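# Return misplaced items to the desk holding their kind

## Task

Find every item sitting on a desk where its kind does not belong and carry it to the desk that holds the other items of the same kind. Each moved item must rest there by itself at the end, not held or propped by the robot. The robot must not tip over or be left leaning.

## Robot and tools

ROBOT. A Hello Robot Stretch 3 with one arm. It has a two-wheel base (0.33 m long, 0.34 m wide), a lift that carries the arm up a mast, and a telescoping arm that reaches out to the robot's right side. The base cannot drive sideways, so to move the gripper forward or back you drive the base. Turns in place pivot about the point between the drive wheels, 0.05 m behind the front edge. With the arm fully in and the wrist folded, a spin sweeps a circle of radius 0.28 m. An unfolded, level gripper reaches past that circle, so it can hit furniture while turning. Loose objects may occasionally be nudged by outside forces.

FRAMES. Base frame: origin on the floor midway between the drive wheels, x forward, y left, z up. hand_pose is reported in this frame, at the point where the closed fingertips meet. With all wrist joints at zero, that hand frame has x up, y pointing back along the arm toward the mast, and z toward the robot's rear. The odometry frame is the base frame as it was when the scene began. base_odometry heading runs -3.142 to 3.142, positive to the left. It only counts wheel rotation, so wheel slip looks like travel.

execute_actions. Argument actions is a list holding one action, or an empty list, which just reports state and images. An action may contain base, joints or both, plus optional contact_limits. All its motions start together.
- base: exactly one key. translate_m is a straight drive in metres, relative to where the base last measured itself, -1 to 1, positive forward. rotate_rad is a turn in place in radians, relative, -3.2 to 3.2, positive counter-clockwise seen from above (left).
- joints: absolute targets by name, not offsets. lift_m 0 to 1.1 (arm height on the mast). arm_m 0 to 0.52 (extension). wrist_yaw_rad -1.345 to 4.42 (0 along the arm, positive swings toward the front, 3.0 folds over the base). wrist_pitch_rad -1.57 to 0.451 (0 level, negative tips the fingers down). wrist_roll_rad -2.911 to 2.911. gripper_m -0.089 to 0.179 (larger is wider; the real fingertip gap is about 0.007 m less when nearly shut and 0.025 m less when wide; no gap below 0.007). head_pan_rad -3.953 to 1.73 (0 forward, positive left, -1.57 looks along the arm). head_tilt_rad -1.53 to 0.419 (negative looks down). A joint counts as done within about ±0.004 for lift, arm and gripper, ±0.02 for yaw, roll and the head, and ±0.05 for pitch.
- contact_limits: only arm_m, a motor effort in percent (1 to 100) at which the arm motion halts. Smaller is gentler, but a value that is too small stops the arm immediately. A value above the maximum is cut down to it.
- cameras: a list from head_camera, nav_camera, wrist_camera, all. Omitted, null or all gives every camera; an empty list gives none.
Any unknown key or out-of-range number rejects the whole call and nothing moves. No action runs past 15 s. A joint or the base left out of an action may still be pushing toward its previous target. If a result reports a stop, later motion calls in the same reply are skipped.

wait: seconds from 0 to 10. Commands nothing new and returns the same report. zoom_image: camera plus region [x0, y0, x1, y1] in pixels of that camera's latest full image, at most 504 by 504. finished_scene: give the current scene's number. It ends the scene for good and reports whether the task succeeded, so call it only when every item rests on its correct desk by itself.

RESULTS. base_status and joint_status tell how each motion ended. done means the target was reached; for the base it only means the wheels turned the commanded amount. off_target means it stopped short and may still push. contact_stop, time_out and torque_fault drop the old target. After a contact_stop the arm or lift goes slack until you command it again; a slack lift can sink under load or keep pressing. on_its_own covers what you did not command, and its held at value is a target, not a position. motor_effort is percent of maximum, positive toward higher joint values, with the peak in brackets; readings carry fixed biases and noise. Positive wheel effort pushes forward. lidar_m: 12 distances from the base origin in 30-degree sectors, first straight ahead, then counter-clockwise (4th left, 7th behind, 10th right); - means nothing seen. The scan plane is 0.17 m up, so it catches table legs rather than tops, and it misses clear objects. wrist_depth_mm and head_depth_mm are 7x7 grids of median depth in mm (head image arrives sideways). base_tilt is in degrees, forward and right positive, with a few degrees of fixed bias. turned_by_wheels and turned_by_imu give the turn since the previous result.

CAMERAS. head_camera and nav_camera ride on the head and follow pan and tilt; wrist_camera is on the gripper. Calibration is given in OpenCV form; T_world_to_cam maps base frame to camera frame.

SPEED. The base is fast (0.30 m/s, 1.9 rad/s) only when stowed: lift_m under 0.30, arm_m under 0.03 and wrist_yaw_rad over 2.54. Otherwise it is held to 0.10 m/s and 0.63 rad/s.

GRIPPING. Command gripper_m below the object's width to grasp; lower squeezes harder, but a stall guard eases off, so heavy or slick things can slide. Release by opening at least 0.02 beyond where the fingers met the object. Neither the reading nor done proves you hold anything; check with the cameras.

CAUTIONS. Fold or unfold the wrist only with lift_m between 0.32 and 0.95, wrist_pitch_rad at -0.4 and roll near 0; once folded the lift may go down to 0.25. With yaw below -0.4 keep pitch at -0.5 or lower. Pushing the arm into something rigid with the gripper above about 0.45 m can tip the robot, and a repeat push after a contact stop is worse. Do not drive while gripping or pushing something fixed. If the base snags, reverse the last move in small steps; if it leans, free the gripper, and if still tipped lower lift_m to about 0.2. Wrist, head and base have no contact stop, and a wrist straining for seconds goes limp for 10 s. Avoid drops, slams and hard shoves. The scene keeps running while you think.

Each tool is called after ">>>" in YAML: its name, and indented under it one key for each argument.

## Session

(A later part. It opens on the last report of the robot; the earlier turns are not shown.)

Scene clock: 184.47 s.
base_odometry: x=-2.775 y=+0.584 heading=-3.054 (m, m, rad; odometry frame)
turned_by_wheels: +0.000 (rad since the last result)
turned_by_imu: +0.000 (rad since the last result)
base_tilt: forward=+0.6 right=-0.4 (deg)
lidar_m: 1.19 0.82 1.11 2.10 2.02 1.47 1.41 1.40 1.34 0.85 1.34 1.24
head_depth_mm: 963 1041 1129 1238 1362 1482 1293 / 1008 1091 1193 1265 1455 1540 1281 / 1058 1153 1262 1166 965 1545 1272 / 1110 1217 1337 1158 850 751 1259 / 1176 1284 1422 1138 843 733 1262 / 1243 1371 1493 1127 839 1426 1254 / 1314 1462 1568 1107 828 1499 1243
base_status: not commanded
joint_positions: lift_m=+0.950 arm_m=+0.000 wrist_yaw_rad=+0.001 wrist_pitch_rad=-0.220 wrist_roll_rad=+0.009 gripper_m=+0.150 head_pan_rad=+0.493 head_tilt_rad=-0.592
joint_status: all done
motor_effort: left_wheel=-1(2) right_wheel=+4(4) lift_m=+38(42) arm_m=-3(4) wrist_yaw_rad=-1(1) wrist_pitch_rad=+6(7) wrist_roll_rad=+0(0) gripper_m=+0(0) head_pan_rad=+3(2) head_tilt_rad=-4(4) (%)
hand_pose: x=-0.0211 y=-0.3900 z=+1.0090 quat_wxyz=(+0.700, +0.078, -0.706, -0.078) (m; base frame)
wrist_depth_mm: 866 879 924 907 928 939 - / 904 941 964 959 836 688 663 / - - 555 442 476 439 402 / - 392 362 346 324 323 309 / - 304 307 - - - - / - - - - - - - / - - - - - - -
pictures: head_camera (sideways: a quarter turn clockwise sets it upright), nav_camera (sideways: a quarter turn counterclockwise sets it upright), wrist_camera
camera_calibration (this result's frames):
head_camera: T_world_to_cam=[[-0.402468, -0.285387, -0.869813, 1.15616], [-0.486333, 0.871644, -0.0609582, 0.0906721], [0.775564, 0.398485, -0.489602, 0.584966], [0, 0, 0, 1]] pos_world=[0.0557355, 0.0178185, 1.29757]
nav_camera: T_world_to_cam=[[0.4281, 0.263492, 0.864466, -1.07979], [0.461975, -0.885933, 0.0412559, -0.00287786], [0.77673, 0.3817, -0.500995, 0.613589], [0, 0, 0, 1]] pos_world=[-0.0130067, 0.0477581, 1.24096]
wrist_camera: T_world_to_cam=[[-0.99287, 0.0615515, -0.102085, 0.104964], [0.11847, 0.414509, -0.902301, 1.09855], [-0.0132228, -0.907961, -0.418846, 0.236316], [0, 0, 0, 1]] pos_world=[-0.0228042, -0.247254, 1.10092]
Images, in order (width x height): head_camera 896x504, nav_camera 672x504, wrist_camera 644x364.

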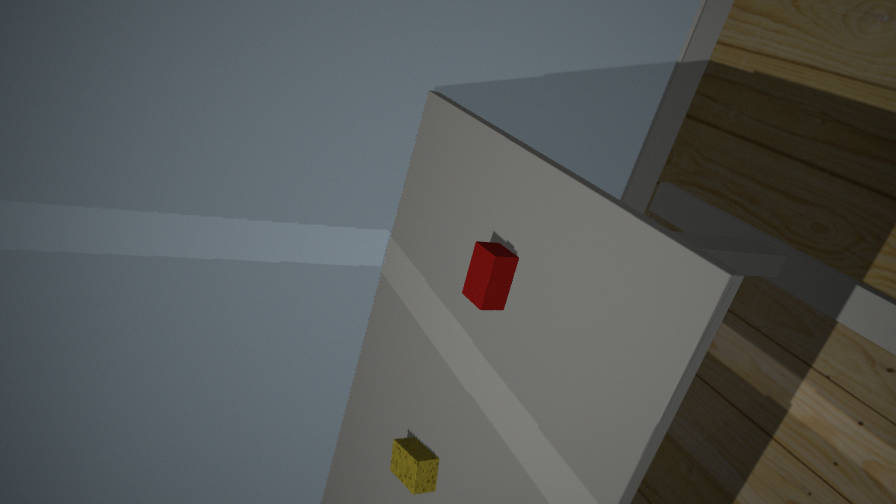

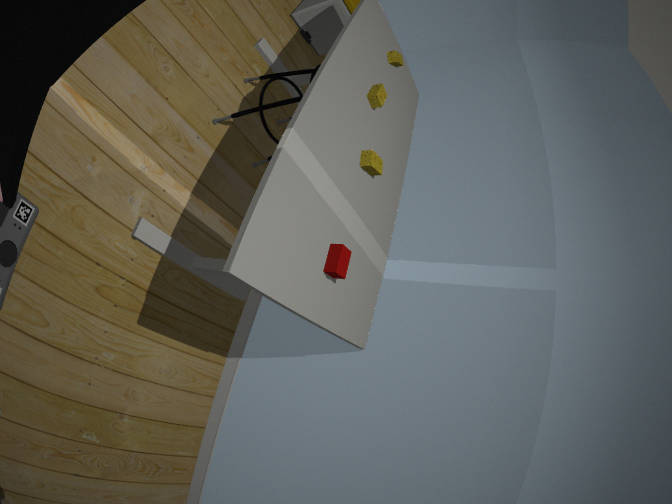

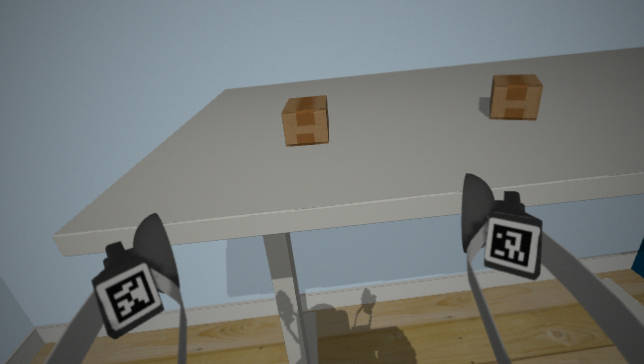

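>>> execute_actions:
  actions:
    - {"base":{"rotate_rad":1.69},"joints":{"lift_m":0.75,"gripper_m":0.179,"head_pan_rad":-1.4,"head_tilt_rad":-0.7}}
  cameras: []

>>> execute_actions:
  actions:
    - {"base":{"translate_m":0.353},"joints":{"arm_m":0.3,"lift_m":0.72}}
  cameras: ["head_camera","wrist_camera"]

Scene clock: 194.10 s.
base_odometry: x=-2.775 y=+0.584 heading=-1.364 (m, m, rad; odometry frame)
turned_by_wheels: +1.690 (rad since the last result)
turned_by_imu: +1.697 (rad since the last result)
base_tilt: forward=+0.5 right=-0.5 (deg)
lidar_m: 2.46 2.01 1.48 1.41 1.65 1.30 0.85 1.39 1.20 0.88 0.82 1.12
head_depth_mm: 955 1056 1170 1329 1523 1461 1224 / 979 1081 1216 1375 1585 1447 1234 / 1006 1120 1240 1430 1610 1466 - / 1039 1152 1255 1120 1640 1427 1201 / 1069 1196 1278 965 808 1354 1205 / 1099 1226 1323 945 752 1367 1171 / 1136 1270 1312 954 748 1401 1186
base_status: done
joint_positions: lift_m=+0.750 arm_m=+0.000 wrist_yaw_rad=+0.001 wrist_pitch_rad=-0.220 wrist_roll_rad=+0.009 gripper_m=+0.179 head_pan_rad=-1.393 head_tilt_rad=-0.691
joint_status: all done
motor_effort: left_wheel=-1(4) right_wheel=+4(9) lift_m=+29(34) arm_m=-4(4) wrist_yaw_rad=-1(1) wrist_pitch_rad=+7(7) wrist_roll_rad=+0(0) gripper_m=+0(80) head_pan_rad=-2(33) head_tilt_rad=-4(16) (%)
hand_pose: x=-0.0211 y=-0.3901 z=+0.8095 quat_wxyz=(+0.700, +0.078, -0.706, -0.078) (m; base frame)
wrist_depth_mm: 858 867 838 826 832 828 794 / 914 894 882 897 881 864 850 / 835 713 739 936 936 910 912 / 500 464 - - - - - / 361 353 - - - - - / 287 - - - - - - / - - 949 - - 975 920
pictures: none
No camera images: the call's "cameras" was empty. Leave "cameras" out to get every camera's image.

Scene clock: 199.07 s.
base_odometry: x=-2.703 y=+0.238 heading=-1.364 (m, m, rad; odometry frame)
turned_by_wheels: +0.000 (rad since the last result)
turned_by_imu: +0.001 (rad since the last result)
base_tilt: forward=+0.6 right=-0.4 (deg)
lidar_m: 2.12 1.74 1.35 1.35 1.52 1.65 1.21 1.58 1.25 0.79 0.85 1.10
head_depth_mm: 989 1087 1211 1058 867 - - / 1016 1123 1235 1004 - 1340 1217 / 1040 1155 1258 1029 - 1305 1190 / 1075 1191 1294 987 764 1385 1204 / 1100 1231 1322 965 755 1415 1196 / 1144 1279 1334 962 774 1410 1188 / 1177 1319 1314 953 793 1389 1184
base_status: done
joint_positions: lift_m=+0.720 arm_m=+0.300 wrist_yaw_rad=+0.001 wrist_pitch_rad=-0.220 wrist_roll_rad=+0.009 gripper_m=+0.179 head_pan_rad=-1.393 head_tilt_rad=-0.691
joint_status: all done
motor_effort: left_wheel=-1(2) right_wheel=+4(8) lift_m=+29(28) arm_m=+5(6) wrist_yaw_rad=-1(1) wrist_pitch_rad=+7(6) wrist_roll_rad=+0(0) gripper_m=+0(0) head_pan_rad=-3(3) head_tilt_rad=-4(5) (%)
hand_pose: x=-0.0211 y=-0.6895 z=+0.7795 quat_wxyz=(+0.700, +0.078, -0.706, -0.078) (m; base frame)
wrist_depth_mm: 633 619 615 617 610 597 591 / 661 655 660 650 637 639 640 / 676 611 553 512 465 670 674 / 406 388 363 262 290 322 731 / 298 292 271 258 248 241 239 / 238 221 216 209 200 193 183 / - 181 180 174 170 164 159
pictures: head_camera (sideways: a quarter turn clockwise sets it upright), wrist_camera
camera_calibration (this result's frames):
head_camera: T_world_to_cam=[[-0.161312, 0.55309, -0.817356, 1.08629], [0.97841, 0.198051, -0.0590795, 0.0792836], [0.129202, -0.809239, -0.573096, 0.69754], [0, 0, 0, 1]] pos_world=[0.0075354, -0.0520392, 1.29232]
wrist_camera: T_world_to_cam=[[-0.992869, 0.0614977, -0.102128, 0.0999647], [0.118477, 0.413892, -0.902583, 1.01542], [-0.013237, -0.908246, -0.418227, -0.132456], [0, 0, 0, 1]] pos_world=[-0.0228059, -0.546726, 0.871317]
Images, in order (width x height): head_camera 896x504, wrist_camera 644x364.

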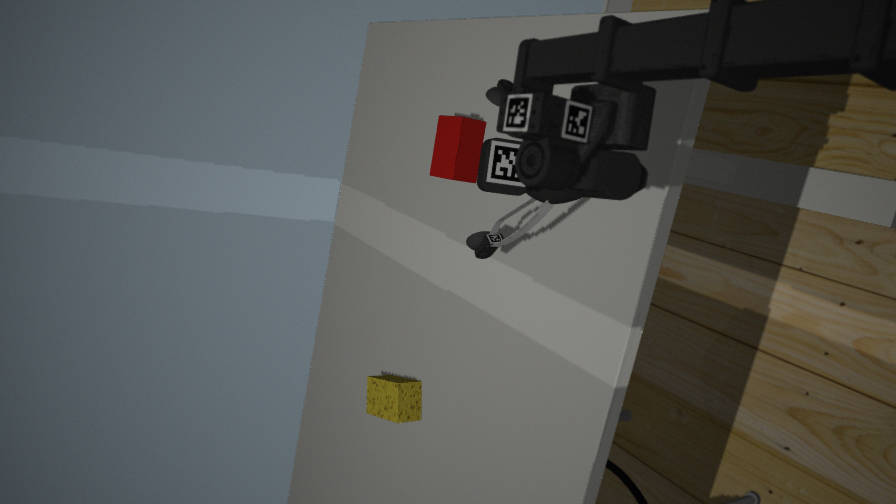

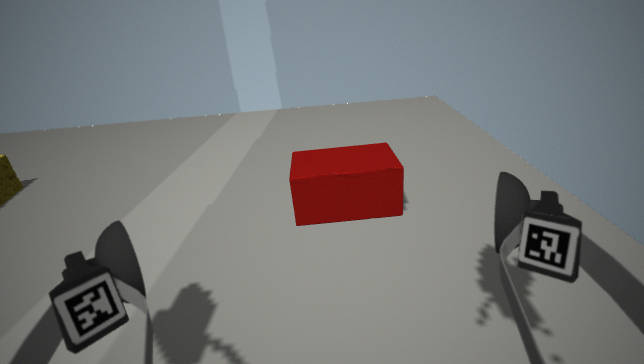

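>>> execute_actions:
  actions:
    - {"base":{"translate_m":-0.025},"joints":{"arm_m":0.43,"lift_m":0.696}}
  cameras: ["head_camera","wrist_camera"]

Scene clock: 203.63 s.
base_odometry: x=-2.708 y=+0.262 heading=-1.364 (m, m, rad; odometry frame)
turned_by_wheels: +0.000 (rad since the last result)
turned_by_imu: +0.000 (rad since the last result)
base_tilt: forward=+0.6 right=-0.4 (deg)
lidar_m: 2.14 1.76 1.35 1.43 1.48 1.63 1.17 1.58 1.24 0.79 0.87 1.12
head_depth_mm: 987 1087 1207 1148 1504 1479 - / 1012 1120 1230 1087 748 1337 1220 / 1045 1153 1253 1059 750 1313 1206 / 1075 1190 1289 976 763 1387 1202 / 1100 1228 1319 969 758 1417 1197 / 1133 1273 1325 959 773 1408 1192 / 1166 1323 1316 947 794 1394 1183
base_status: done
joint_positions: lift_m=+0.696 arm_m=+0.430 wrist_yaw_rad=+0.001 wrist_pitch_rad=-0.220 wrist_roll_rad=+0.009 gripper_m=+0.179 head_pan_rad=-1.393 head_tilt_rad=-0.691
joint_status: all done
motor_effort: left_wheel=-1(6) right_wheel=+4(7) lift_m=+29(28) arm_m=+5(5) wrist_yaw_rad=-1(1) wrist_pitch_rad=+6(7) wrist_roll_rad=+0(0) gripper_m=+0(1) head_pan_rad=-2(2) head_tilt_rad=-5(4) (%)
hand_pose: x=-0.0211 y=-0.8195 z=+0.7555 quat_wxyz=(+0.700, +0.078, -0.706, -0.078) (m; base frame)
wrist_depth_mm: 511 505 499 494 492 489 482 / 548 538 531 531 523 519 505 / 569 511 468 422 388 538 548 / 352 325 302 287 270 267 572 / 250 246 163 141 142 203 198 / 204 185 133 132 136 163 154 / - 153 143 141 141 138 133
pictures: head_camera (sideways: a quarter turn clockwise sets it upright), wrist_camera
camera_calibration (this result's frames):
head_camera: T_world_to_cam=[[-0.161311, 0.5531, -0.817349, 1.08628], [0.97841, 0.198047, -0.0590793, 0.0792832], [0.129197, -0.809233, -0.573106, 0.697552], [0, 0, 0, 1]] pos_world=[0.00753515, -0.0520391, 1.29232]
wrist_camera: T_world_to_cam=[[-0.992868, 0.0615057, -0.102129, 0.105513], [0.118481, 0.41388, -0.902588, 1.04756], [-0.0132453, -0.908251, -0.418215, -0.260587], [0, 0, 0, 1]] pos_world=[-0.0228068, -0.676731, 0.847307]
Images, in order (width x height): head_camera 896x504, wrist_camera 644x364.

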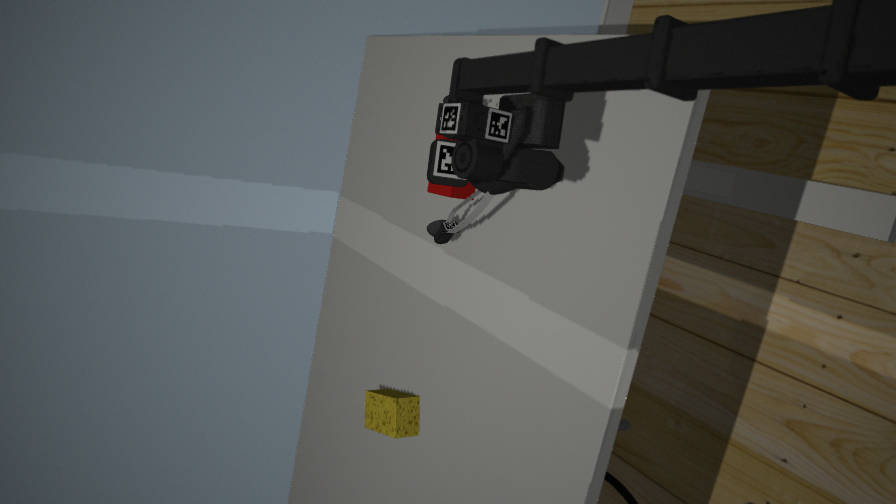

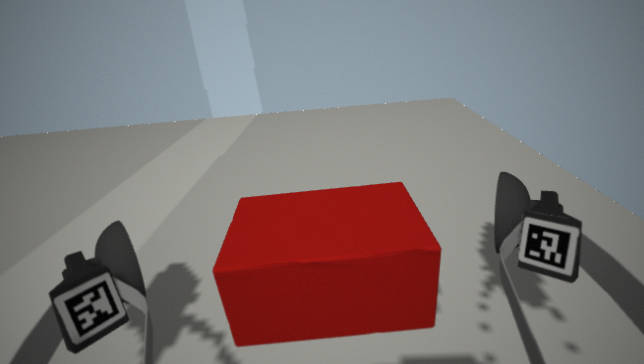

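>>> execute_actions:
  actions:
    - {"joints":{"arm_m":0.418,"gripper_m":0.055}}
  cameras: ["wrist_camera"]

>>> execute_actions:
  actions:
    - {"joints":{"lift_m":0.74}}
  cameras: ["wrist_camera"]

Scene clock: 207.57 s.
base_odometry: x=-2.708 y=+0.262 heading=-1.364 (m, m, rad; odometry frame)
turned_by_wheels: +0.000 (rad since the last result)
turned_by_imu: +0.000 (rad since the last result)
base_tilt: forward=+0.5 right=-0.4 (deg)
lidar_m: 2.14 1.76 1.35 1.43 1.48 1.63 1.18 1.57 1.24 0.79 0.87 1.12
head_depth_mm: 984 1085 1211 1161 1511 1456 - / 1005 1118 1233 1085 741 1332 1218 / 1044 1153 1257 1058 746 1310 1201 / 1076 1197 1287 982 764 1388 1203 / 1102 1226 1319 970 758 1407 1193 / 1131 1272 1338 959 778 1409 1191 / 1167 1322 1305 949 793 1392 1181
base_status: not commanded
joint_positions: lift_m=+0.696 arm_m=+0.418 wrist_yaw_rad=+0.001 wrist_pitch_rad=-0.220 wrist_roll_rad=+0.009 gripper_m=+0.056 head_pan_rad=-1.393 head_tilt_rad=-0.691
joint_status: all done
motor_effort: left_wheel=-1(1) right_wheel=+3(4) lift_m=+29(29) arm_m=-2(4) wrist_yaw_rad=-1(1) wrist_pitch_rad=+6(7) wrist_roll_rad=+0(0) gripper_m=-17(91) head_pan_rad=-2(3) head_tilt_rad=-4(4) (%)
hand_pose: x=-0.0211 y=-0.8081 z=+0.7555 quat_wxyz=(+0.700, +0.078, -0.706, -0.078) (m; base frame)
wrist_depth_mm: 526 518 516 504 503 495 488 / 553 549 542 548 537 531 527 / 577 514 463 428 392 545 560 / 351 325 305 186 279 258 585 / 250 241 146 140 138 202 192 / 196 190 144 143 149 160 158 / 159 154 150 146 142 137 134
pictures: wrist_camera
camera_calibration (this result's frames):
wrist_camera: T_world_to_cam=[[-0.992868, 0.0615032, -0.102128, 0.104805], [0.11848, 0.41388, -0.902588, 1.0428], [-0.0132431, -0.908251, -0.418216, -0.250153], [0, 0, 0, 1]] pos_world=[-0.0228066, -0.665243, 0.847307]
Images, in order (width x height): wrist_camera 644x364.

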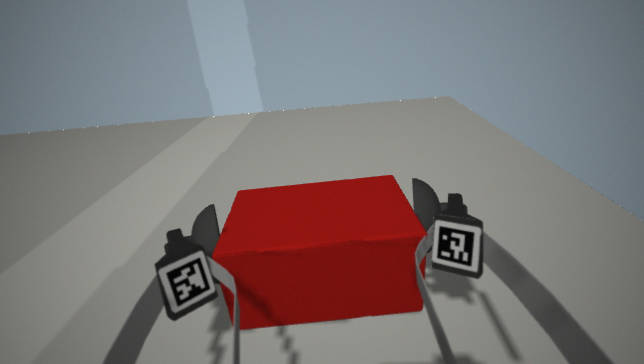

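Scene clock: 208.80 s.
base_odometry: x=-2.708 y=+0.262 heading=-1.364 (m, m, rad; odometry frame)
turned_by_wheels: +0.000 (rad since the last result)
turned_by_imu: +0.000 (rad since the last result)
base_tilt: forward=+0.5 right=-0.4 (deg)
lidar_m: 2.14 1.76 1.35 1.44 1.48 1.63 1.18 1.57 1.24 0.79 0.87 1.12
head_depth_mm: 980 1085 1209 1292 1522 - - / 1007 1119 1226 - 753 1337 1224 / 1038 1153 1250 990 769 1317 1197 / 1068 1189 1287 983 767 1380 1202 / 1103 1225 1310 969 762 1410 1197 / 1135 1273 1329 961 775 1410 1189 / 1171 1312 1310 949 792 1412 1186
base_status: not commanded
joint_positions: lift_m=+0.740 arm_m=+0.418 wrist_yaw_rad=+0.001 wrist_pitch_rad=-0.220 wrist_roll_rad=+0.009 gripper_m=+0.056 head_pan_rad=-1.393 head_tilt_rad=-0.691
joint_status: all done
motor_effort: left_wheel=-1(1) right_wheel=+4(3) lift_m=+38(38) arm_m=-4(3) wrist_yaw_rad=-1(1) wrist_pitch_rad=+6(7) wrist_roll_rad=+0(0) gripper_m=-17(17) head_pan_rad=-3(3) head_tilt_rad=-4(4) (%)
hand_pose: x=-0.0211 y=-0.8080 z=+0.7992 quat_wxyz=(+0.700, +0.078, -0.706, -0.078) (m; base frame)
wrist_depth_mm: 518 514 511 506 499 500 490 / 562 545 544 542 532 528 522 / 601 582 569 557 525 560 558 / 461 432 407 186 375 376 607 / 339 321 146 140 138 270 637 / 259 255 144 144 148 214 213 / 213 206 198 191 191 184 180
pictures: wrist_camera
camera_calibration (this result's frames):
wrist_camera: T_world_to_cam=[[-0.992868, 0.0615191, -0.102119, 0.109265], [0.11848, 0.41402, -0.902524, 1.08224], [-0.0132432, -0.908186, -0.418356, -0.231729], [0, 0, 0, 1]] pos_world=[-0.0228066, -0.665244, 0.890958]
Images, in order (width x height): wrist_camera 644x364.

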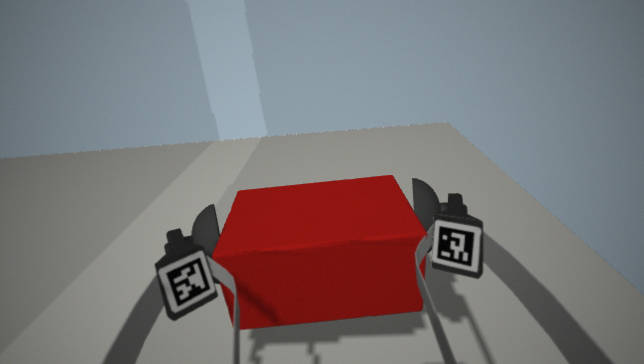

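>>> execute_actions:
  actions:
    - {"joints":{"arm_m":0.2,"lift_m":0.8}}
  cameras: []

>>> execute_actions:
  actions:
    - {"base":{"rotate_rad":0.34},"joints":{"arm_m":0.0,"wrist_pitch_rad":-0.4,"wrist_yaw_rad":1.5,"head_pan_rad":0}}
  cameras: []

>>> execute_actions:
  actions:
    - {"base":{"translate_m":0.5},"joints":{"lift_m":0.29,"wrist_yaw_rad":2.62}}
  cameras: ["nav_camera","wrist_camera"]

>>> execute_actions:
  actions:
    - {"base":{"translate_m":1.0}}
  cameras: ["nav_camera"]

Scene clock: 220.37 s.
base_odometry: x=-2.708 y=+0.262 heading=-1.364 (m, m, rad; odometry frame)
turned_by_wheels: +0.000 (rad since the last result)
turned_by_imu: +0.000 (rad since the last result)
base_tilt: forward=+0.5 right=-0.4 (deg)
lidar_m: 2.14 1.76 1.35 1.43 1.48 1.64 1.18 1.57 1.24 0.79 0.87 1.12
head_depth_mm: 981 1085 1216 1109 - - 1215 / 1010 1118 1226 1022 - 1370 1223 / 1036 1152 1254 1034 - 1338 1205 / 1072 1193 1288 978 761 1382 1196 / 1106 1226 1327 970 757 1409 1197 / 1130 1271 1337 960 773 1409 1189 / 1173 1312 1310 943 791 1406 1187
base_status: not commanded
joint_positions: lift_m=+0.800 arm_m=+0.200 wrist_yaw_rad=+0.001 wrist_pitch_rad=-0.220 wrist_roll_rad=+0.009 gripper_m=+0.056 head_pan_rad=-1.393 head_tilt_rad=-0.691
joint_status: all done
motor_effort: left_wheel=-1(0) right_wheel=+3(4) lift_m=+38(40) arm_m=-3(5) wrist_yaw_rad=-1(1) wrist_pitch_rad=+7(6) wrist_roll_rad=+0(0) gripper_m=-17(17) head_pan_rad=-3(3) head_tilt_rad=-5(4) (%)
hand_pose: x=-0.0211 y=-0.5900 z=+0.8591 quat_wxyz=(+0.700, +0.078, -0.706, -0.078) (m; base frame)
wrist_depth_mm: 706 711 708 700 680 677 679 / 770 751 748 737 726 724 726 / 822 800 762 762 769 771 755 / 628 595 557 187 516 836 820 / 431 436 146 140 138 886 894 / 356 345 143 144 149 290 980 / 288 281 267 257 259 248 -
pictures: none
No camera images: the call's "cameras" was empty. Leave "cameras" out to get every camera's image.

Scene clock: 223.07 s.
base_odometry: x=-2.708 y=+0.262 heading=-1.024 (m, m, rad; odometry frame)
turned_by_wheels: +0.340 (rad since the last result)
turned_by_imu: +0.341 (rad since the last result)
base_tilt: forward=+0.5 right=-0.4 (deg)
lidar_m: 2.18 1.76 1.35 1.48 1.71 1.18 1.65 1.30 0.79 1.09 0.87 1.79
head_depth_mm: 1757 1934 2168 2258 1793 1452 1231 / 1851 2018 2260 2297 1754 1442 1223 / 1911 2123 2390 2281 1757 1439 1218 / 2014 2249 2516 2251 1742 1428 1208 / 2097 2371 2652 2218 1735 1415 1196 / 2214 2503 2787 2188 1717 1410 1189 / 2324 2637 2849 2186 1699 1398 1187
base_status: done
joint_positions: lift_m=+0.800 arm_m=+0.000 wrist_yaw_rad=+1.498 wrist_pitch_rad=-0.417 wrist_roll_rad=+0.009 gripper_m=+0.056 head_pan_rad=-0.007 head_tilt_rad=-0.691
joint_status: all done
motor_effort: left_wheel=-1(5) right_wheel=+3(8) lift_m=+38(38) arm_m=-3(3) wrist_yaw_rad=+2(3) wrist_pitch_rad=+6(6) wrist_roll_rad=+0(0) gripper_m=-17(17) head_pan_rad=+2(31) head_tilt_rad=-5(4) (%)
hand_pose: x=+0.2026 y=-0.1617 z=+0.8128 quat_wxyz=(+0.605, +0.580, -0.410, +0.361) (m; base frame)
wrist_depth_mm: - - - - - - 805 / - - - - - - - / - - - - - - - / - - - 187 - - - / - - 146 141 138 - - / - - 144 143 149 - - / - 943 916 894 904 862 844
pictures: none
No camera images: the call's "cameras" was empty. Leave "cameras" out to get every camera's image.

Scene clock: 229.37 s.
base_odometry: x=-2.448 y=-0.165 heading=-1.024 (m, m, rad; odometry frame)
turned_by_wheels: +0.000 (rad since the last result)
turned_by_imu: +0.002 (rad since the last result)
base_tilt: forward=+0.6 right=-0.3 (deg)
lidar_m: 1.73 1.32 1.13 1.14 1.56 1.65 1.65 1.09 1.11 0.82 1.47 1.69
head_depth_mm: 1386 1515 1681 1886 1796 1462 1233 / 1436 1588 1775 1996 1770 1447 1218 / 1509 1658 1866 2087 1755 1437 1207 / 1577 1743 1977 2146 1753 1419 1204 / 1667 1872 2107 2217 1725 1422 1198 / 1747 1965 2227 2189 1709 1410 1184 / 1827 2077 2403 2188 1703 1399 1179
base_status: done
joint_positions: lift_m=+0.290 arm_m=+0.000 wrist_yaw_rad=+2.617 wrist_pitch_rad=-0.418 wrist_roll_rad=+0.009 gripper_m=+0.056 head_pan_rad=-0.007 head_tilt_rad=-0.692
joint_status: all done
motor_effort: left_wheel=-1(3) right_wheel=+3(10) lift_m=+30(28) arm_m=-3(3) wrist_yaw_rad=+2(3) wrist_pitch_rad=+6(6) wrist_roll_rad=+0(0) gripper_m=-17(16) head_pan_rad=+2(2) head_tilt_rad=-3(5) (%)
hand_pose: x=+0.0910 y=+0.0490 z=+0.3028 quat_wxyz=(+0.321, +0.709, -0.039, +0.627) (m; base frame)
wrist_depth_mm: - - - - - - - / - - - - - - - / - 919 889 848 829 803 772 / 761 717 709 186 666 639 613 / 616 604 146 140 138 539 526 / 531 505 142 144 149 451 447 / - - - 414 415 403 398
pictures: nav_camera (sideways: a quarter turn counterclockwise sets it upright), wrist_camera
camera_calibration (this result's frames):
nav_camera: T_world_to_cam=[[0.585293, 0.0254813, 0.810421, -1.01028], [-0.0150207, -0.998994, 0.0422585, -0.00126796], [0.810683, -0.0369067, -0.584321, 0.721794], [0, 0, 0, 1]] pos_world=[0.00614267, 0.0511155, 1.24056]
wrist_camera: T_world_to_cam=[[0.818507, -0.567762, -0.0877113, -0.0211818], [-0.395122, -0.445513, -0.803366, 0.325018], [0.417044, 0.692217, -0.58899, 0.274531], [0, 0, 0, 1]] pos_world=[0.0312673, -0.0572617, 0.420947]
Images, in order (width x height): nav_camera 672x504, wrist_camera 644x364.

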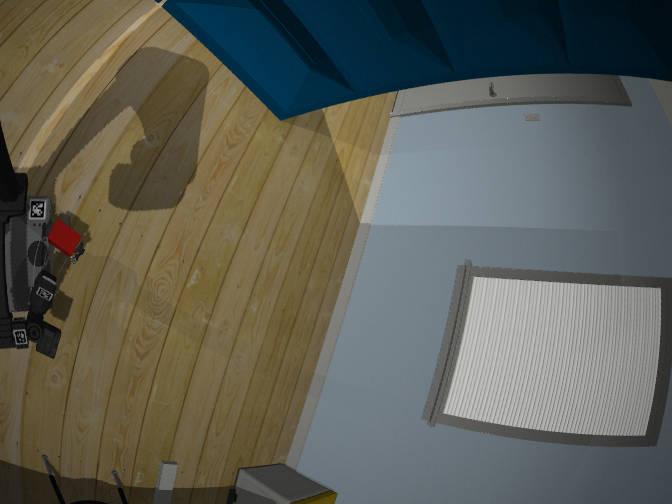

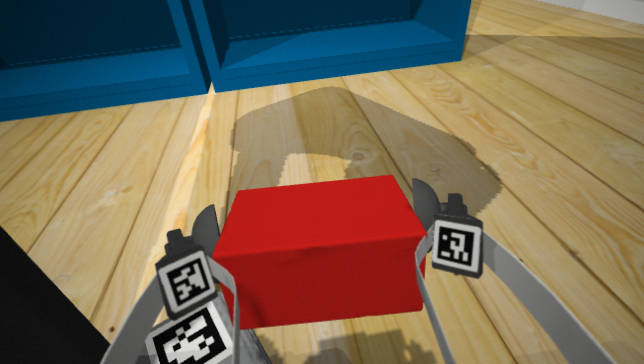

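Scene clock: 234.43 s.
base_odometry: x=-1.929 y=-1.019 heading=-1.024 (m, m, rad; odometry frame)
turned_by_wheels: +0.000 (rad since the last result)
turned_by_imu: +0.005 (rad since the last result)
base_tilt: forward=+0.5 right=-0.4 (deg)
lidar_m: 0.82 1.07 0.80 0.70 1.45 2.15 2.63 1.40 1.29 1.22 0.85 0.80
head_depth_mm: 625 686 759 833 970 1120 1213 / 652 720 800 882 1043 1211 1217 / 675 752 837 958 1107 1300 1216 / 719 805 899 1029 1194 1352 1208 / 755 843 954 1102 1294 1419 1196 / 794 890 1021 1184 1421 1402 1185 / 840 952 1095 1290 1540 1400 1184
base_status: done
joint_positions: lift_m=+0.290 arm_m=+0.000 wrist_yaw_rad=+2.618 wrist_pitch_rad=-0.418 wrist_roll_rad=+0.009 gripper_m=+0.056 head_pan_rad=-0.007 head_tilt_rad=-0.692
joint_status: not commanded
motor_effort: left_wheel=-1(5) right_wheel=+4(10) lift_m=+29(29) arm_m=-3(4) wrist_yaw_rad=+2(2) wrist_pitch_rad=+6(6) wrist_roll_rad=+0(0) gripper_m=-17(17) head_pan_rad=+3(3) head_tilt_rad=-4(4) (%)
hand_pose: x=+0.0910 y=+0.0490 z=+0.3028 quat_wxyz=(+0.321, +0.709, -0.039, +0.627) (m; base frame)
wrist_depth_mm: 941 911 - - - - 743 / - - - - - - 750 / 795 762 842 854 812 788 736 / 728 725 703 185 662 634 619 / 632 604 146 140 138 543 518 / 530 511 142 144 149 449 454 / - - - 414 416 403 393
pictures: nav_camera (sideways: a quarter turn counterclockwise sets it upright)
camera_calibration (this result's frames):
nav_camera: T_world_to_cam=[[0.585524, 0.0255206, 0.810253, -1.01006], [-0.0149387, -0.998995, 0.0422608, -0.00127144], [0.810517, -0.0368488, -0.584555, 0.722099], [0, 0, 0, 1]] pos_world=[0.00612144, 0.0511156, 1.24056]
Images, in order (width x height): nav_camera 672x504.

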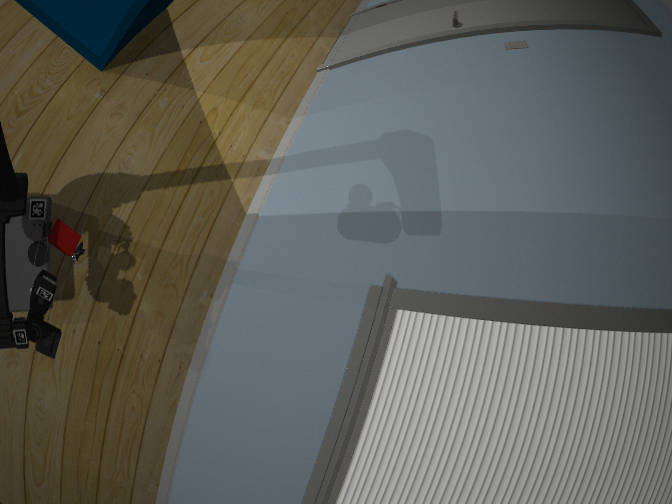

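>>> execute_actions:
  actions:
    - {"base":{"rotate_rad":0.86}}
  cameras: []

>>> execute_actions:
  actions:
    - {"base":{"translate_m":0.8}}
  cameras: []

>>> execute_actions:
  actions:
    - {"base":{"translate_m":0.75}}
  cameras: ["nav_camera"]

Scene clock: 240.90 s.
base_odometry: x=-1.929 y=-1.019 heading=-0.165 (m, m, rad; odometry frame)
turned_by_wheels: +0.860 (rad since the last result)
turned_by_imu: +0.861 (rad since the last result)
base_tilt: forward=+0.5 right=-0.4 (deg)
lidar_m: 1.63 0.70 1.24 2.08 2.95 1.95 1.29 1.23 0.93 0.80 0.80 0.93
head_depth_mm: 1225 1276 1330 1380 1436 1409 1227 / 1458 1554 1636 1708 1708 1447 1220 / 1835 1923 2057 2113 1744 1440 1208 / 2461 2690 2814 2240 1751 1429 1203 / 2509 2802 3016 2192 1742 1426 1195 / 2430 2726 2938 2192 1709 1409 1186 / 2366 2615 2817 2173 1605 1300 1163
base_status: done
joint_positions: lift_m=+0.290 arm_m=+0.000 wrist_yaw_rad=+2.618 wrist_pitch_rad=-0.418 wrist_roll_rad=+0.009 gripper_m=+0.056 head_pan_rad=-0.007 head_tilt_rad=-0.692
joint_status: not commanded
motor_effort: left_wheel=+0(6) right_wheel=+4(11) lift_m=+29(30) arm_m=-3(3) wrist_yaw_rad=+2(2) wrist_pitch_rad=+6(6) wrist_roll_rad=+0(0) gripper_m=-17(16) head_pan_rad=+2(2) head_tilt_rad=-4(4) (%)
hand_pose: x=+0.0910 y=+0.0490 z=+0.3028 quat_wxyz=(+0.321, +0.709, -0.039, +0.627) (m; base frame)
wrist_depth_mm: - - - - - 762 - / - - - - 884 901 - / - 930 883 855 765 776 755 / 755 729 700 186 676 645 610 / 609 602 146 140 138 543 520 / 536 506 142 143 149 450 456 / - - - 413 416 401 397
pictures: none
No camera images: the call's "cameras" was empty. Leave "cameras" out to get every camera's image.

Scene clock: 245.40 s.
base_odometry: x=-1.140 y=-1.150 heading=-0.165 (m, m, rad; odometry frame)
turned_by_wheels: +0.000 (rad since the last result)
turned_by_imu: +0.004 (rad since the last result)
base_tilt: forward=+0.6 right=-0.4 (deg)
lidar_m: 1.20 2.09 0.41 0.36 0.35 2.68 2.21 1.19 0.70 0.60 0.60 0.71
head_depth_mm: 884 934 985 1036 1083 1129 1147 / 1081 1126 1180 1232 1331 1365 1218 / 1361 1447 1526 1632 1654 1425 1211 / 1809 2008 2210 2159 1747 1419 1212 / 1816 2004 2298 2233 1721 1413 1201 / 1752 1965 2206 2194 1713 1401 1187 / 1717 1920 2144 2171 1701 1388 1187
base_status: done
joint_positions: lift_m=+0.290 arm_m=+0.000 wrist_yaw_rad=+2.618 wrist_pitch_rad=-0.418 wrist_roll_rad=+0.009 gripper_m=+0.056 head_pan_rad=-0.007 head_tilt_rad=-0.692
joint_status: not commanded
motor_effort: left_wheel=-1(7) right_wheel=+4(11) lift_m=+30(29) arm_m=-2(4) wrist_yaw_rad=+2(2) wrist_pitch_rad=+6(6) wrist_roll_rad=+0(0) gripper_m=-17(17) head_pan_rad=+2(3) head_tilt_rad=-4(4) (%)
hand_pose: x=+0.0910 y=+0.0490 z=+0.3028 quat_wxyz=(+0.321, +0.709, -0.039, +0.627) (m; base frame)
wrist_depth_mm: 307 364 443 - - - - / 322 375 472 - - - - / 337 400 501 825 830 781 759 / 354 419 507 187 667 644 617 / 368 439 146 140 138 538 526 / 400 449 142 144 149 452 451 / - - - 414 416 405 397
pictures: none
No camera images: the call's "cameras" was empty. Leave "cameras" out to get every camera's image.

Scene clock: 249.73 s.
base_odometry: x=-0.400 y=-1.273 heading=-0.165 (m, m, rad; odometry frame)
turned_by_wheels: +0.000 (rad since the last result)
turned_by_imu: +0.004 (rad since the last result)
base_tilt: forward=+0.6 right=-0.4 (deg)
lidar_m: 0.83 1.37 1.60 2.83 0.70 0.65 2.66 0.82 0.48 0.42 0.42 0.47
head_depth_mm: 604 627 652 678 706 737 768 / 730 765 804 843 888 933 989 / 911 952 1045 1110 1192 1277 1188 / 1177 1310 1451 1645 1672 1428 1200 / 1157 1288 1461 1677 1736 1422 1198 / 1134 1250 1416 1611 1712 1402 1190 / 1101 1224 1374 1557 1686 1388 1189
base_status: done
joint_positions: lift_m=+0.290 arm_m=+0.000 wrist_yaw_rad=+2.618 wrist_pitch_rad=-0.418 wrist_roll_rad=+0.009 gripper_m=+0.056 head_pan_rad=-0.007 head_tilt_rad=-0.692
joint_status: not commanded
motor_effort: left_wheel=-1(4) right_wheel=+3(13) lift_m=+30(30) arm_m=-3(3) wrist_yaw_rad=+2(2) wrist_pitch_rad=+7(6) wrist_roll_rad=+0(0) gripper_m=-17(17) head_pan_rad=+2(3) head_tilt_rad=-4(4) (%)
hand_pose: x=+0.0910 y=+0.0490 z=+0.3028 quat_wxyz=(+0.321, +0.709, -0.039, +0.627) (m; base frame)
wrist_depth_mm: - - - - - - 969 / - - - - - - 958 / - 918 903 844 821 798 776 / 762 730 700 185 664 636 620 / 620 604 146 140 138 539 522 / 540 516 142 144 148 454 449 / - - - 413 416 402 395
pictures: nav_camera (sideways: a quarter turn counterclockwise sets it upright)
camera_calibration (this result's frames):
nav_camera: T_world_to_cam=[[0.585647, 0.0255435, 0.810163, -1.00994], [-0.0148917, -0.998996, 0.042262, -0.00127331], [0.810429, -0.0368154, -0.584679, 0.722261], [0, 0, 0, 1]] pos_world=[0.00610999, 0.0511157, 1.24056]
Images, in order (width x height): nav_camera 672x504.

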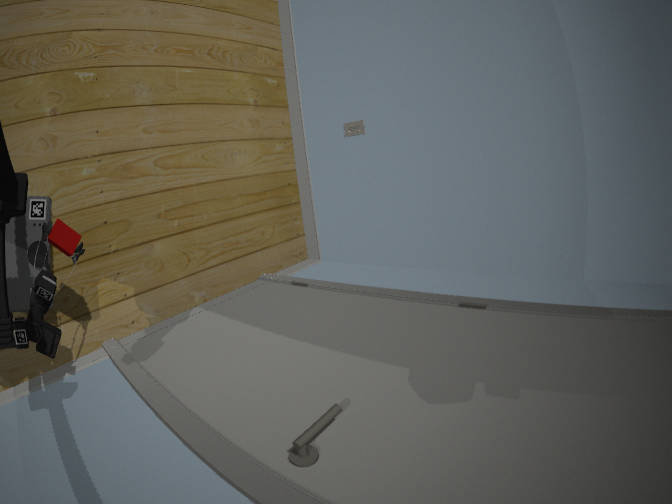

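>>> execute_actions:
  actions:
    - {"base":{"rotate_rad":1.79}}
  cameras: []

>>> execute_actions:
  actions:
    - {"base":{"translate_m":1.0}}
  cameras: []

>>> execute_actions:
  actions:
    - {"base":{"translate_m":0.42}}
  cameras: []

>>> execute_actions:
  actions:
    - {"base":{"translate_m":0.62},"joints":{"lift_m":0.97,"wrist_yaw_rad":0}}
  cameras: ["nav_camera","head_camera"]

Scene clock: 257.97 s.
base_odometry: x=-0.400 y=-1.273 heading=+1.625 (m, m, rad; odometry frame)
turned_by_wheels: +1.790 (rad since the last result)
turned_by_imu: +1.793 (rad since the last result)
base_tilt: forward=+0.6 right=-0.4 (deg)
lidar_m: 1.62 0.65 0.74 1.92 0.62 0.44 0.42 0.42 0.55 1.37 1.41 1.88
head_depth_mm: 2862 3131 3034 2322 1790 1448 1219 / 2821 3331 3219 2286 1772 1433 1215 / 2823 3242 3179 2269 1769 1440 1212 / 2837 3285 3137 2207 1748 1421 1204 / 2835 3172 3046 2234 1738 1411 1195 / 2293 2365 2410 2101 1723 1407 1187 / 1341 1364 1369 1387 1394 1324 1184
base_status: done
joint_positions: lift_m=+0.290 arm_m=+0.000 wrist_yaw_rad=+2.618 wrist_pitch_rad=-0.418 wrist_roll_rad=+0.009 gripper_m=+0.056 head_pan_rad=-0.007 head_tilt_rad=-0.692
joint_status: not commanded
motor_effort: left_wheel=-2(5) right_wheel=+4(12) lift_m=+30(30) arm_m=-3(2) wrist_yaw_rad=+2(2) wrist_pitch_rad=+6(6) wrist_roll_rad=+0(0) gripper_m=-16(17) head_pan_rad=+3(1) head_tilt_rad=-4(3) (%)
hand_pose: x=+0.0910 y=+0.0490 z=+0.3028 quat_wxyz=(+0.321, +0.709, -0.039, +0.627) (m; base frame)
wrist_depth_mm: - - - 774 615 765 - / - - - 857 690 882 - / - 936 901 824 734 801 747 / 746 735 716 187 666 634 628 / 619 603 146 141 138 542 527 / 531 514 142 144 149 454 454 / - - - 410 418 409 393
pictures: none
No camera images: the call's "cameras" was empty. Leave "cameras" out to get every camera's image.

Scene clock: 263.03 s.
base_odometry: x=-0.454 y=-0.275 heading=+1.625 (m, m, rad; odometry frame)
turned_by_wheels: +0.000 (rad since the last result)
turned_by_imu: +0.005 (rad since the last result)
base_tilt: forward=+0.6 right=-0.4 (deg)
lidar_m: 1.74 0.58 0.41 0.39 0.41 0.54 1.39 1.43 1.39 1.33 1.37 1.83
head_depth_mm: 2039 2072 2611 2310 1783 1442 1229 / 2014 1954 2564 2292 1772 1443 1219 / 1993 1940 2559 2252 1773 1449 1212 / 2007 2232 2555 2258 1748 1427 1200 / 1993 1836 2482 2160 1722 1415 1196 / 1946 1973 2433 2093 1716 1407 1189 / 1450 1468 1481 1492 1524 1357 1185
base_status: done
joint_positions: lift_m=+0.290 arm_m=+0.000 wrist_yaw_rad=+2.618 wrist_pitch_rad=-0.418 wrist_roll_rad=+0.009 gripper_m=+0.056 head_pan_rad=-0.007 head_tilt_rad=-0.692
joint_status: not commanded
motor_effort: left_wheel=-1(5) right_wheel=+4(10) lift_m=+30(30) arm_m=-4(3) wrist_yaw_rad=+2(2) wrist_pitch_rad=+6(6) wrist_roll_rad=+0(0) gripper_m=-17(17) head_pan_rad=+2(2) head_tilt_rad=-4(4) (%)
hand_pose: x=+0.0910 y=+0.0490 z=+0.3028 quat_wxyz=(+0.321, +0.709, -0.039, +0.627) (m; base frame)
wrist_depth_mm: 329 366 428 510 621 824 - / 345 388 457 549 691 918 - / 364 412 492 598 751 803 755 / 385 440 515 186 657 648 615 / 412 478 146 140 138 535 529 / 452 486 142 143 149 456 452 / - - - 413 415 406 397
pictures: none
No camera images: the call's "cameras" was empty. Leave "cameras" out to get every camera's image.

Scene clock: 266.23 s.
base_odometry: x=-0.476 y=+0.144 heading=+1.625 (m, m, rad; odometry frame)
turned_by_wheels: +0.000 (rad since the last result)
turned_by_imu: +0.002 (rad since the last result)
base_tilt: forward=+0.6 right=-0.4 (deg)
lidar_m: 1.47 0.59 0.43 0.41 0.42 0.56 1.80 1.87 1.38 1.32 1.36 1.81
head_depth_mm: 1658 1394 2114 2273 1792 1464 1226 / 1642 1398 2082 2260 1777 1453 1218 / 1643 1370 2068 2252 1752 1439 1214 / 1639 1327 2082 2244 1748 1433 1205 / 1630 1297 2055 2225 1720 1420 1198 / 1618 1286 1956 2058 1713 1414 1191 / 1473 1369 1527 1536 1562 1360 1181
base_status: done
joint_positions: lift_m=+0.290 arm_m=+0.000 wrist_yaw_rad=+2.618 wrist_pitch_rad=-0.418 wrist_roll_rad=+0.009 gripper_m=+0.056 head_pan_rad=-0.007 head_tilt_rad=-0.692
joint_status: not commanded
motor_effort: left_wheel=+0(5) right_wheel=+3(13) lift_m=+29(29) arm_m=-3(2) wrist_yaw_rad=+2(2) wrist_pitch_rad=+6(6) wrist_roll_rad=+0(0) gripper_m=-16(17) head_pan_rad=+2(2) head_tilt_rad=-4(4) (%)
hand_pose: x=+0.0910 y=+0.0490 z=+0.3028 quat_wxyz=(+0.321, +0.709, -0.038, +0.627) (m; base frame)
wrist_depth_mm: 340 382 439 524 651 839 - / 354 416 467 569 723 934 951 / 373 435 500 623 765 787 759 / 394 458 531 186 677 639 618 / 422 483 146 140 138 541 524 / 463 490 142 144 148 452 445 / - - - 415 415 401 396
pictures: none
No camera images: the call's "cameras" was empty. Leave "cameras" out to get every camera's image.

Scene clock: 273.23 s.
base_odometry: x=-0.510 y=+0.764 heading=+1.625 (m, m, rad; odometry frame)
turned_by_wheels: +0.000 (rad since the last result)
turned_by_imu: +0.003 (rad since the last result)
base_tilt: forward=+0.5 right=-0.3 (deg)
lidar_m: 0.86 0.62 0.45 0.43 0.44 0.59 1.51 1.90 1.37 1.30 1.34 1.37
head_depth_mm: 1105 1196 848 655 1784 1447 1220 / 1097 1192 833 643 1741 1447 1212 / 1099 1182 820 639 1747 1435 1209 / 1094 1182 807 631 1744 1429 1203 / 1086 1171 798 623 1729 1419 1192 / 1079 1169 787 616 1247 1351 1163 / 1074 1151 774 611 1604 1388 1183
base_status: done
joint_positions: lift_m=+0.970 arm_m=+0.000 wrist_yaw_rad=+0.003 wrist_pitch_rad=-0.419 wrist_roll_rad=+0.009 gripper_m=+0.056 head_pan_rad=-0.007 head_tilt_rad=-0.692
joint_status: all done
motor_effort: left_wheel=-1(3) right_wheel=+4(13) lift_m=+38(40) arm_m=-3(3) wrist_yaw_rad=-2(6) wrist_pitch_rad=+6(6) wrist_roll_rad=+0(0) gripper_m=-17(17) head_pan_rad=+3(2) head_tilt_rad=-4(4) (%)
hand_pose: x=-0.0209 y=-0.3695 z=+0.9824 quat_wxyz=(+0.689, +0.147, -0.694, -0.147) (m; base frame)
wrist_depth_mm: 858 908 908 937 - - - / 932 - - - - - - / - - - - - - - / - - - 186 - - - / - - 146 140 138 - - / - - 144 143 149 - - / - - - - - - -
pictures: head_camera (sideways: a quarter turn clockwise sets it upright), nav_camera (sideways: a quarter turn counterclockwise sets it upright)
camera_calibration (this result's frames):
head_camera: T_world_to_cam=[[-0.574296, -0.057057, -0.816657, 1.08789], [-0.0151926, 0.998139, -0.0590527, 0.0853095], [0.818507, -0.0215066, -0.574094, 0.694634], [0, 0, 0, 1]] pos_world=[0.057507, -0.00813961, 1.29226]
nav_camera: T_world_to_cam=[[0.585709, 0.0255608, 0.810119, -1.00988], [-0.0148582, -0.998996, 0.0422626, -0.0012743], [0.810386, -0.0367905, -0.584741, 0.722342], [0, 0, 0, 1]] pos_world=[0.00610375, 0.0511157, 1.24056]
Images, in order (width x height): head_camera 896x504, nav_camera 672x504.

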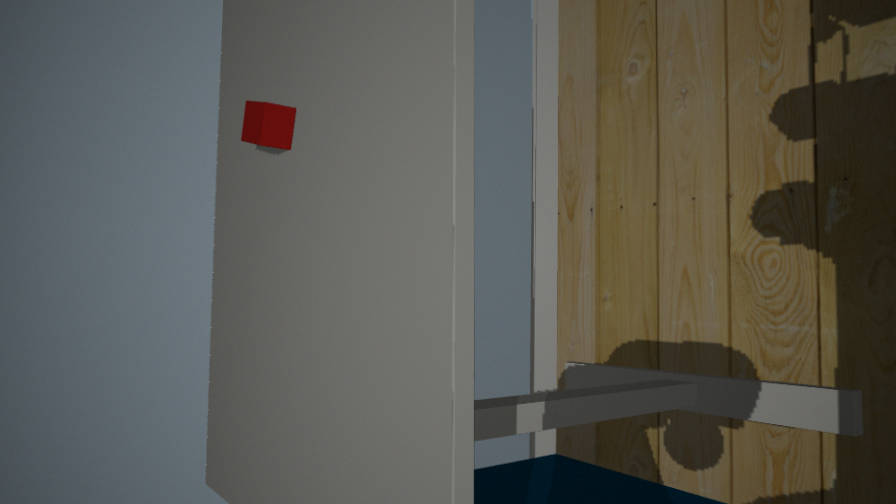

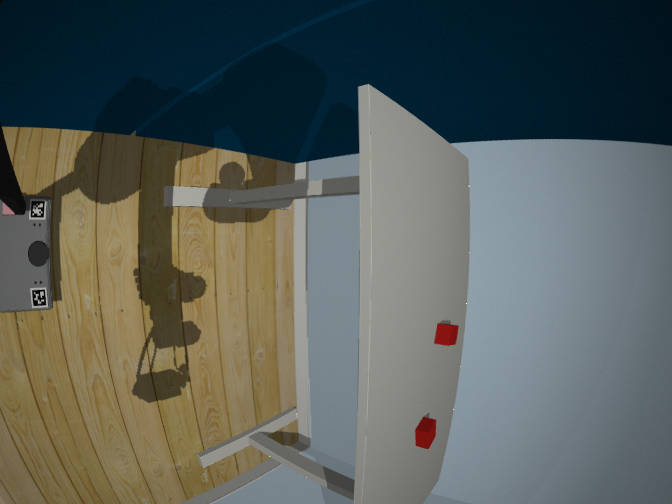

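Edge at ~0.53 m; the existing red box is at ~0.9 m, so no conflict.

>>> execute_actions:
  actions:
    - {"base":{"rotate_rad":1.68},"joints":{"wrist_pitch_rad":-0.2,"arm_m":0.32,"head_pan_rad":-1.3}}
  cameras: ["wrist_camera"]

>>> execute_actions:
  actions:
    - {"joints":{"lift_m":0.927}}
  cameras: ["wrist_camera"]

Scene clock: 279.73 s.
base_odometry: x=-0.510 y=+0.764 heading=-2.979 (m, m, rad; odometry frame)
turned_by_wheels: +1.680 (rad since the last result)
turned_by_imu: +1.687 (rad since the last result)
base_tilt: forward=+0.5 right=-0.3 (deg)
lidar_m: 0.43 0.45 0.65 2.41 1.72 1.33 1.30 1.34 1.33 0.86 0.57 0.43
head_depth_mm: 1054 1140 - 579 1634 1463 1228 / 1082 1171 748 618 1659 1439 1215 / 1124 1206 820 638 1710 1437 1209 / 1058 1193 809 663 1628 1379 1193 / 825 921 845 1070 1380 1385 1189 / 680 742 803 860 1009 1146 1165 / 575 620 669 727 798 884 986
base_status: done
joint_positions: lift_m=+0.970 arm_m=+0.320 wrist_yaw_rad=+0.002 wrist_pitch_rad=-0.224 wrist_roll_rad=+0.009 gripper_m=+0.056 head_pan_rad=-1.293 head_tilt_rad=-0.692
joint_status: all done
motor_effort: left_wheel=-1(5) right_wheel=+3(7) lift_m=+38(38) arm_m=+4(5) wrist_yaw_rad=-1(2) wrist_pitch_rad=+8(7) wrist_roll_rad=+0(0) gripper_m=-17(17) head_pan_rad=-2(32) head_tilt_rad=-5(4) (%)
hand_pose: x=-0.0211 y=-0.7092 z=+1.0282 quat_wxyz=(+0.700, +0.079, -0.706, -0.079) (m; base frame)
wrist_depth_mm: 477 652 663 664 660 657 657 / 470 679 704 701 706 681 668 / 459 625 607 559 512 449 366 / 448 433 404 187 368 343 328 / 346 319 147 141 137 267 256 / 259 255 144 143 148 215 211 / 213 207 196 189 190 183 179
pictures: wrist_camera
camera_calibration (this result's frames):
wrist_camera: T_world_to_cam=[[-0.992877, 0.0617824, -0.101873, 0.126544], [0.118417, 0.417424, -0.900963, 1.2489], [-0.0131394, -0.906609, -0.421767, -0.0415208], [0, 0, 0, 1]] pos_world=[-0.0227938, -0.566781, 1.12059]
Images, in order (width x height): wrist_camera 644x364.

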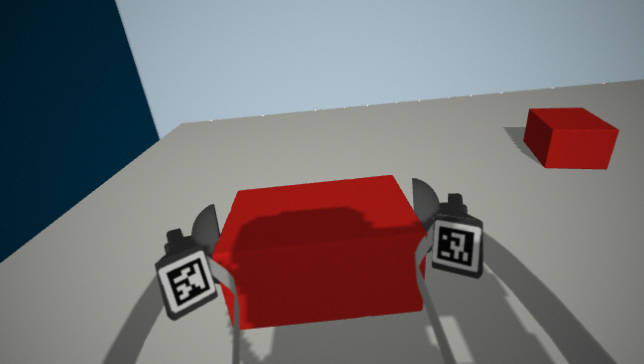

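Scene clock: 280.93 s.
base_odometry: x=-0.510 y=+0.764 heading=-2.979 (m, m, rad; odometry frame)
turned_by_wheels: +0.000 (rad since the last result)
turned_by_imu: +0.000 (rad since the last result)
base_tilt: forward=+0.6 right=-0.4 (deg)
lidar_m: 0.43 0.45 0.65 2.41 1.72 1.33 1.30 1.34 1.33 0.86 0.57 0.43
head_depth_mm: 1048 1139 - 559 1622 1462 1225 / 1087 1172 887 593 1670 1456 1221 / 1122 1205 820 638 1704 1428 1211 / 1063 1193 807 661 1644 1383 1196 / 829 920 851 1067 1370 1383 1199 / 681 742 802 863 1008 1147 1164 / 577 620 672 727 796 888 983
base_status: not commanded
joint_positions: lift_m=+0.927 arm_m=+0.320 wrist_yaw_rad=+0.002 wrist_pitch_rad=-0.223 wrist_roll_rad=+0.009 gripper_m=+0.056 head_pan_rad=-1.293 head_tilt_rad=-0.692
joint_status: all done
motor_effort: left_wheel=-1(1) right_wheel=+3(3) lift_m=+29(31) arm_m=+5(5) wrist_yaw_rad=-1(1) wrist_pitch_rad=+8(8) wrist_roll_rad=+0(0) gripper_m=-17(16) head_pan_rad=-2(3) head_tilt_rad=-4(4) (%)
hand_pose: x=-0.0211 y=-0.7092 z=+0.9856 quat_wxyz=(+0.700, +0.079, -0.706, -0.079) (m; base frame)
wrist_depth_mm: 479 643 660 651 652 654 669 / 472 694 681 686 683 607 463 / 462 552 464 421 388 364 325 / 365 324 305 186 278 259 245 / 248 242 146 140 138 202 193 / 196 192 144 144 149 160 159 / 160 155 149 147 144 138 135
pictures: wrist_camera
camera_calibration (this result's frames):
wrist_camera: T_world_to_cam=[[-0.992877, 0.0617718, -0.10188, 0.122197], [0.118417, 0.417328, -0.901008, 1.21043], [-0.0131395, -0.906654, -0.42167, -0.0596521], [0, 0, 0, 1]] pos_world=[-0.0227939, -0.56678, 1.07791]
Images, in order (width x height): wrist_camera 644x364.

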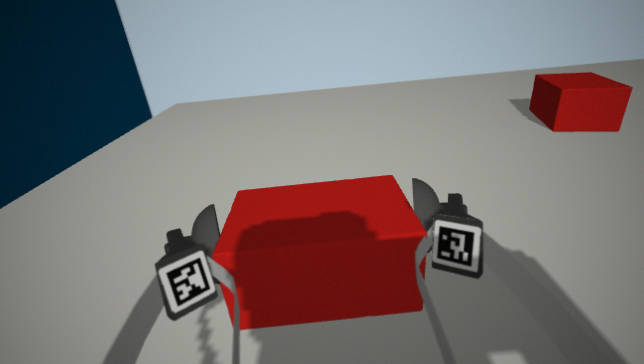

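>>> execute_actions:
  actions:
    - {"joints":{"gripper_m":0.17}}
  cameras: []

>>> execute_actions:
  actions:
    - {"joints":{"arm_m":0.2,"lift_m":0.95}}
  cameras: ["wrist_camera"]

>>> finished_scene:
  scene: 1

Scene clock: 285.37 s.
base_odometry: x=-0.510 y=+0.764 heading=-2.979 (m, m, rad; odometry frame)
turned_by_wheels: +0.000 (rad since the last result)
turned_by_imu: +0.000 (rad since the last result)
base_tilt: forward=+0.5 right=-0.4 (deg)
lidar_m: 0.43 0.45 0.65 2.42 1.72 1.33 1.30 1.34 1.33 0.86 0.57 0.43
head_depth_mm: 1048 1136 - 557 1639 1453 1222 / 1086 1176 877 594 1673 1448 1217 / 1121 1199 846 639 1698 1441 1210 / 1063 1190 808 660 1636 1388 1200 / 826 923 848 1066 1371 1390 1190 / 680 742 805 860 1010 1141 1161 / 577 619 668 730 797 882 984
base_status: not commanded
joint_positions: lift_m=+0.927 arm_m=+0.320 wrist_yaw_rad=+0.002 wrist_pitch_rad=-0.221 wrist_roll_rad=+0.009 gripper_m=+0.170 head_pan_rad=-1.293 head_tilt_rad=-0.692
joint_status: all done
motor_effort: left_wheel=+0(1) right_wheel=+3(3) lift_m=+29(29) arm_m=+4(4) wrist_yaw_rad=-1(1) wrist_pitch_rad=+7(8) wrist_roll_rad=+0(0) gripper_m=+0(83) head_pan_rad=-3(3) head_tilt_rad=-4(4) (%)
hand_pose: x=-0.0211 y=-0.7094 z=+0.9861 quat_wxyz=(+0.700, +0.079, -0.706, -0.078) (m; base frame)
wrist_depth_mm: 472 647 652 657 650 654 652 / 478 679 700 689 675 622 474 / 465 553 469 426 391 366 327 / 377 329 307 292 271 270 247 / 252 248 163 143 152 203 199 / 204 184 150 147 153 163 157 / - 154 152 147 143 140 134
pictures: none
No camera images: the call's "cameras" was empty. Leave "cameras" out to get every camera's image.

Scene clock: 287.50 s.
base_odometry: x=-0.510 y=+0.764 heading=-2.979 (m, m, rad; odometry frame)
turned_by_wheels: +0.000 (rad since the last result)
turned_by_imu: +0.000 (rad since the last result)
base_tilt: forward=+0.5 right=-0.5 (deg)
lidar_m: 0.42 0.45 0.65 2.41 1.72 1.33 1.30 1.34 1.33 0.86 0.57 0.43
head_depth_mm: 1048 1146 959 - 1632 1453 1232 / 1085 1172 881 591 1690 1447 1215 / 1128 1209 869 637 1702 1433 1211 / 1059 1186 809 661 1627 1384 1196 / 830 922 851 1068 1370 1389 1195 / 680 741 800 859 1006 1142 1170 / 577 619 672 729 797 887 989
base_status: not commanded
joint_positions: lift_m=+0.950 arm_m=+0.200 wrist_yaw_rad=+0.002 wrist_pitch_rad=-0.220 wrist_roll_rad=+0.009 gripper_m=+0.170 head_pan_rad=-1.293 head_tilt_rad=-0.692
joint_status: all done
motor_effort: left_wheel=-1(1) right_wheel=+3(3) lift_m=+38(41) arm_m=-3(3) wrist_yaw_rad=-1(1) wrist_pitch_rad=+7(7) wrist_roll_rad=+0(0) gripper_m=+0(0) head_pan_rad=-3(3) head_tilt_rad=-4(4) (%)
hand_pose: x=-0.0211 y=-0.5900 z=+1.0091 quat_wxyz=(+0.700, +0.078, -0.706, -0.078) (m; base frame)
wrist_depth_mm: 492 700 761 762 746 751 770 / 484 696 812 797 799 722 652 / 476 608 550 513 463 429 400 / 441 392 349 260 324 322 291 / 299 294 268 260 248 240 234 / 238 217 216 209 201 193 186 / - 181 179 174 169 165 159
pictures: wrist_camera
camera_calibration (this result's frames):
wrist_camera: T_world_to_cam=[[-0.992877, 0.061444, -0.102083, 0.117235], [0.118421, 0.414431, -0.902343, 1.18147], [-0.0131373, -0.908004, -0.418755, 0.0546141], [0, 0, 0, 1]] pos_world=[-0.0227939, -0.447251, 1.10093]
Images, in order (width x height): wrist_camera 644x364.

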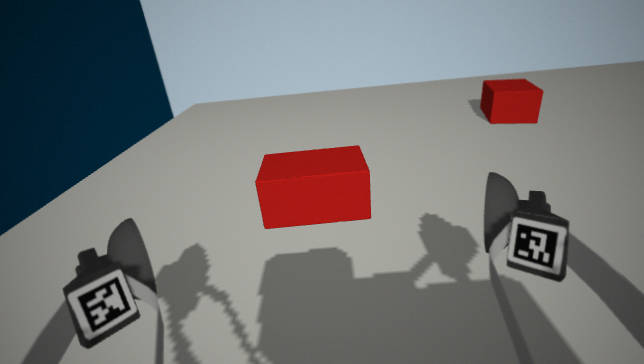

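The scene is finished: the task was done.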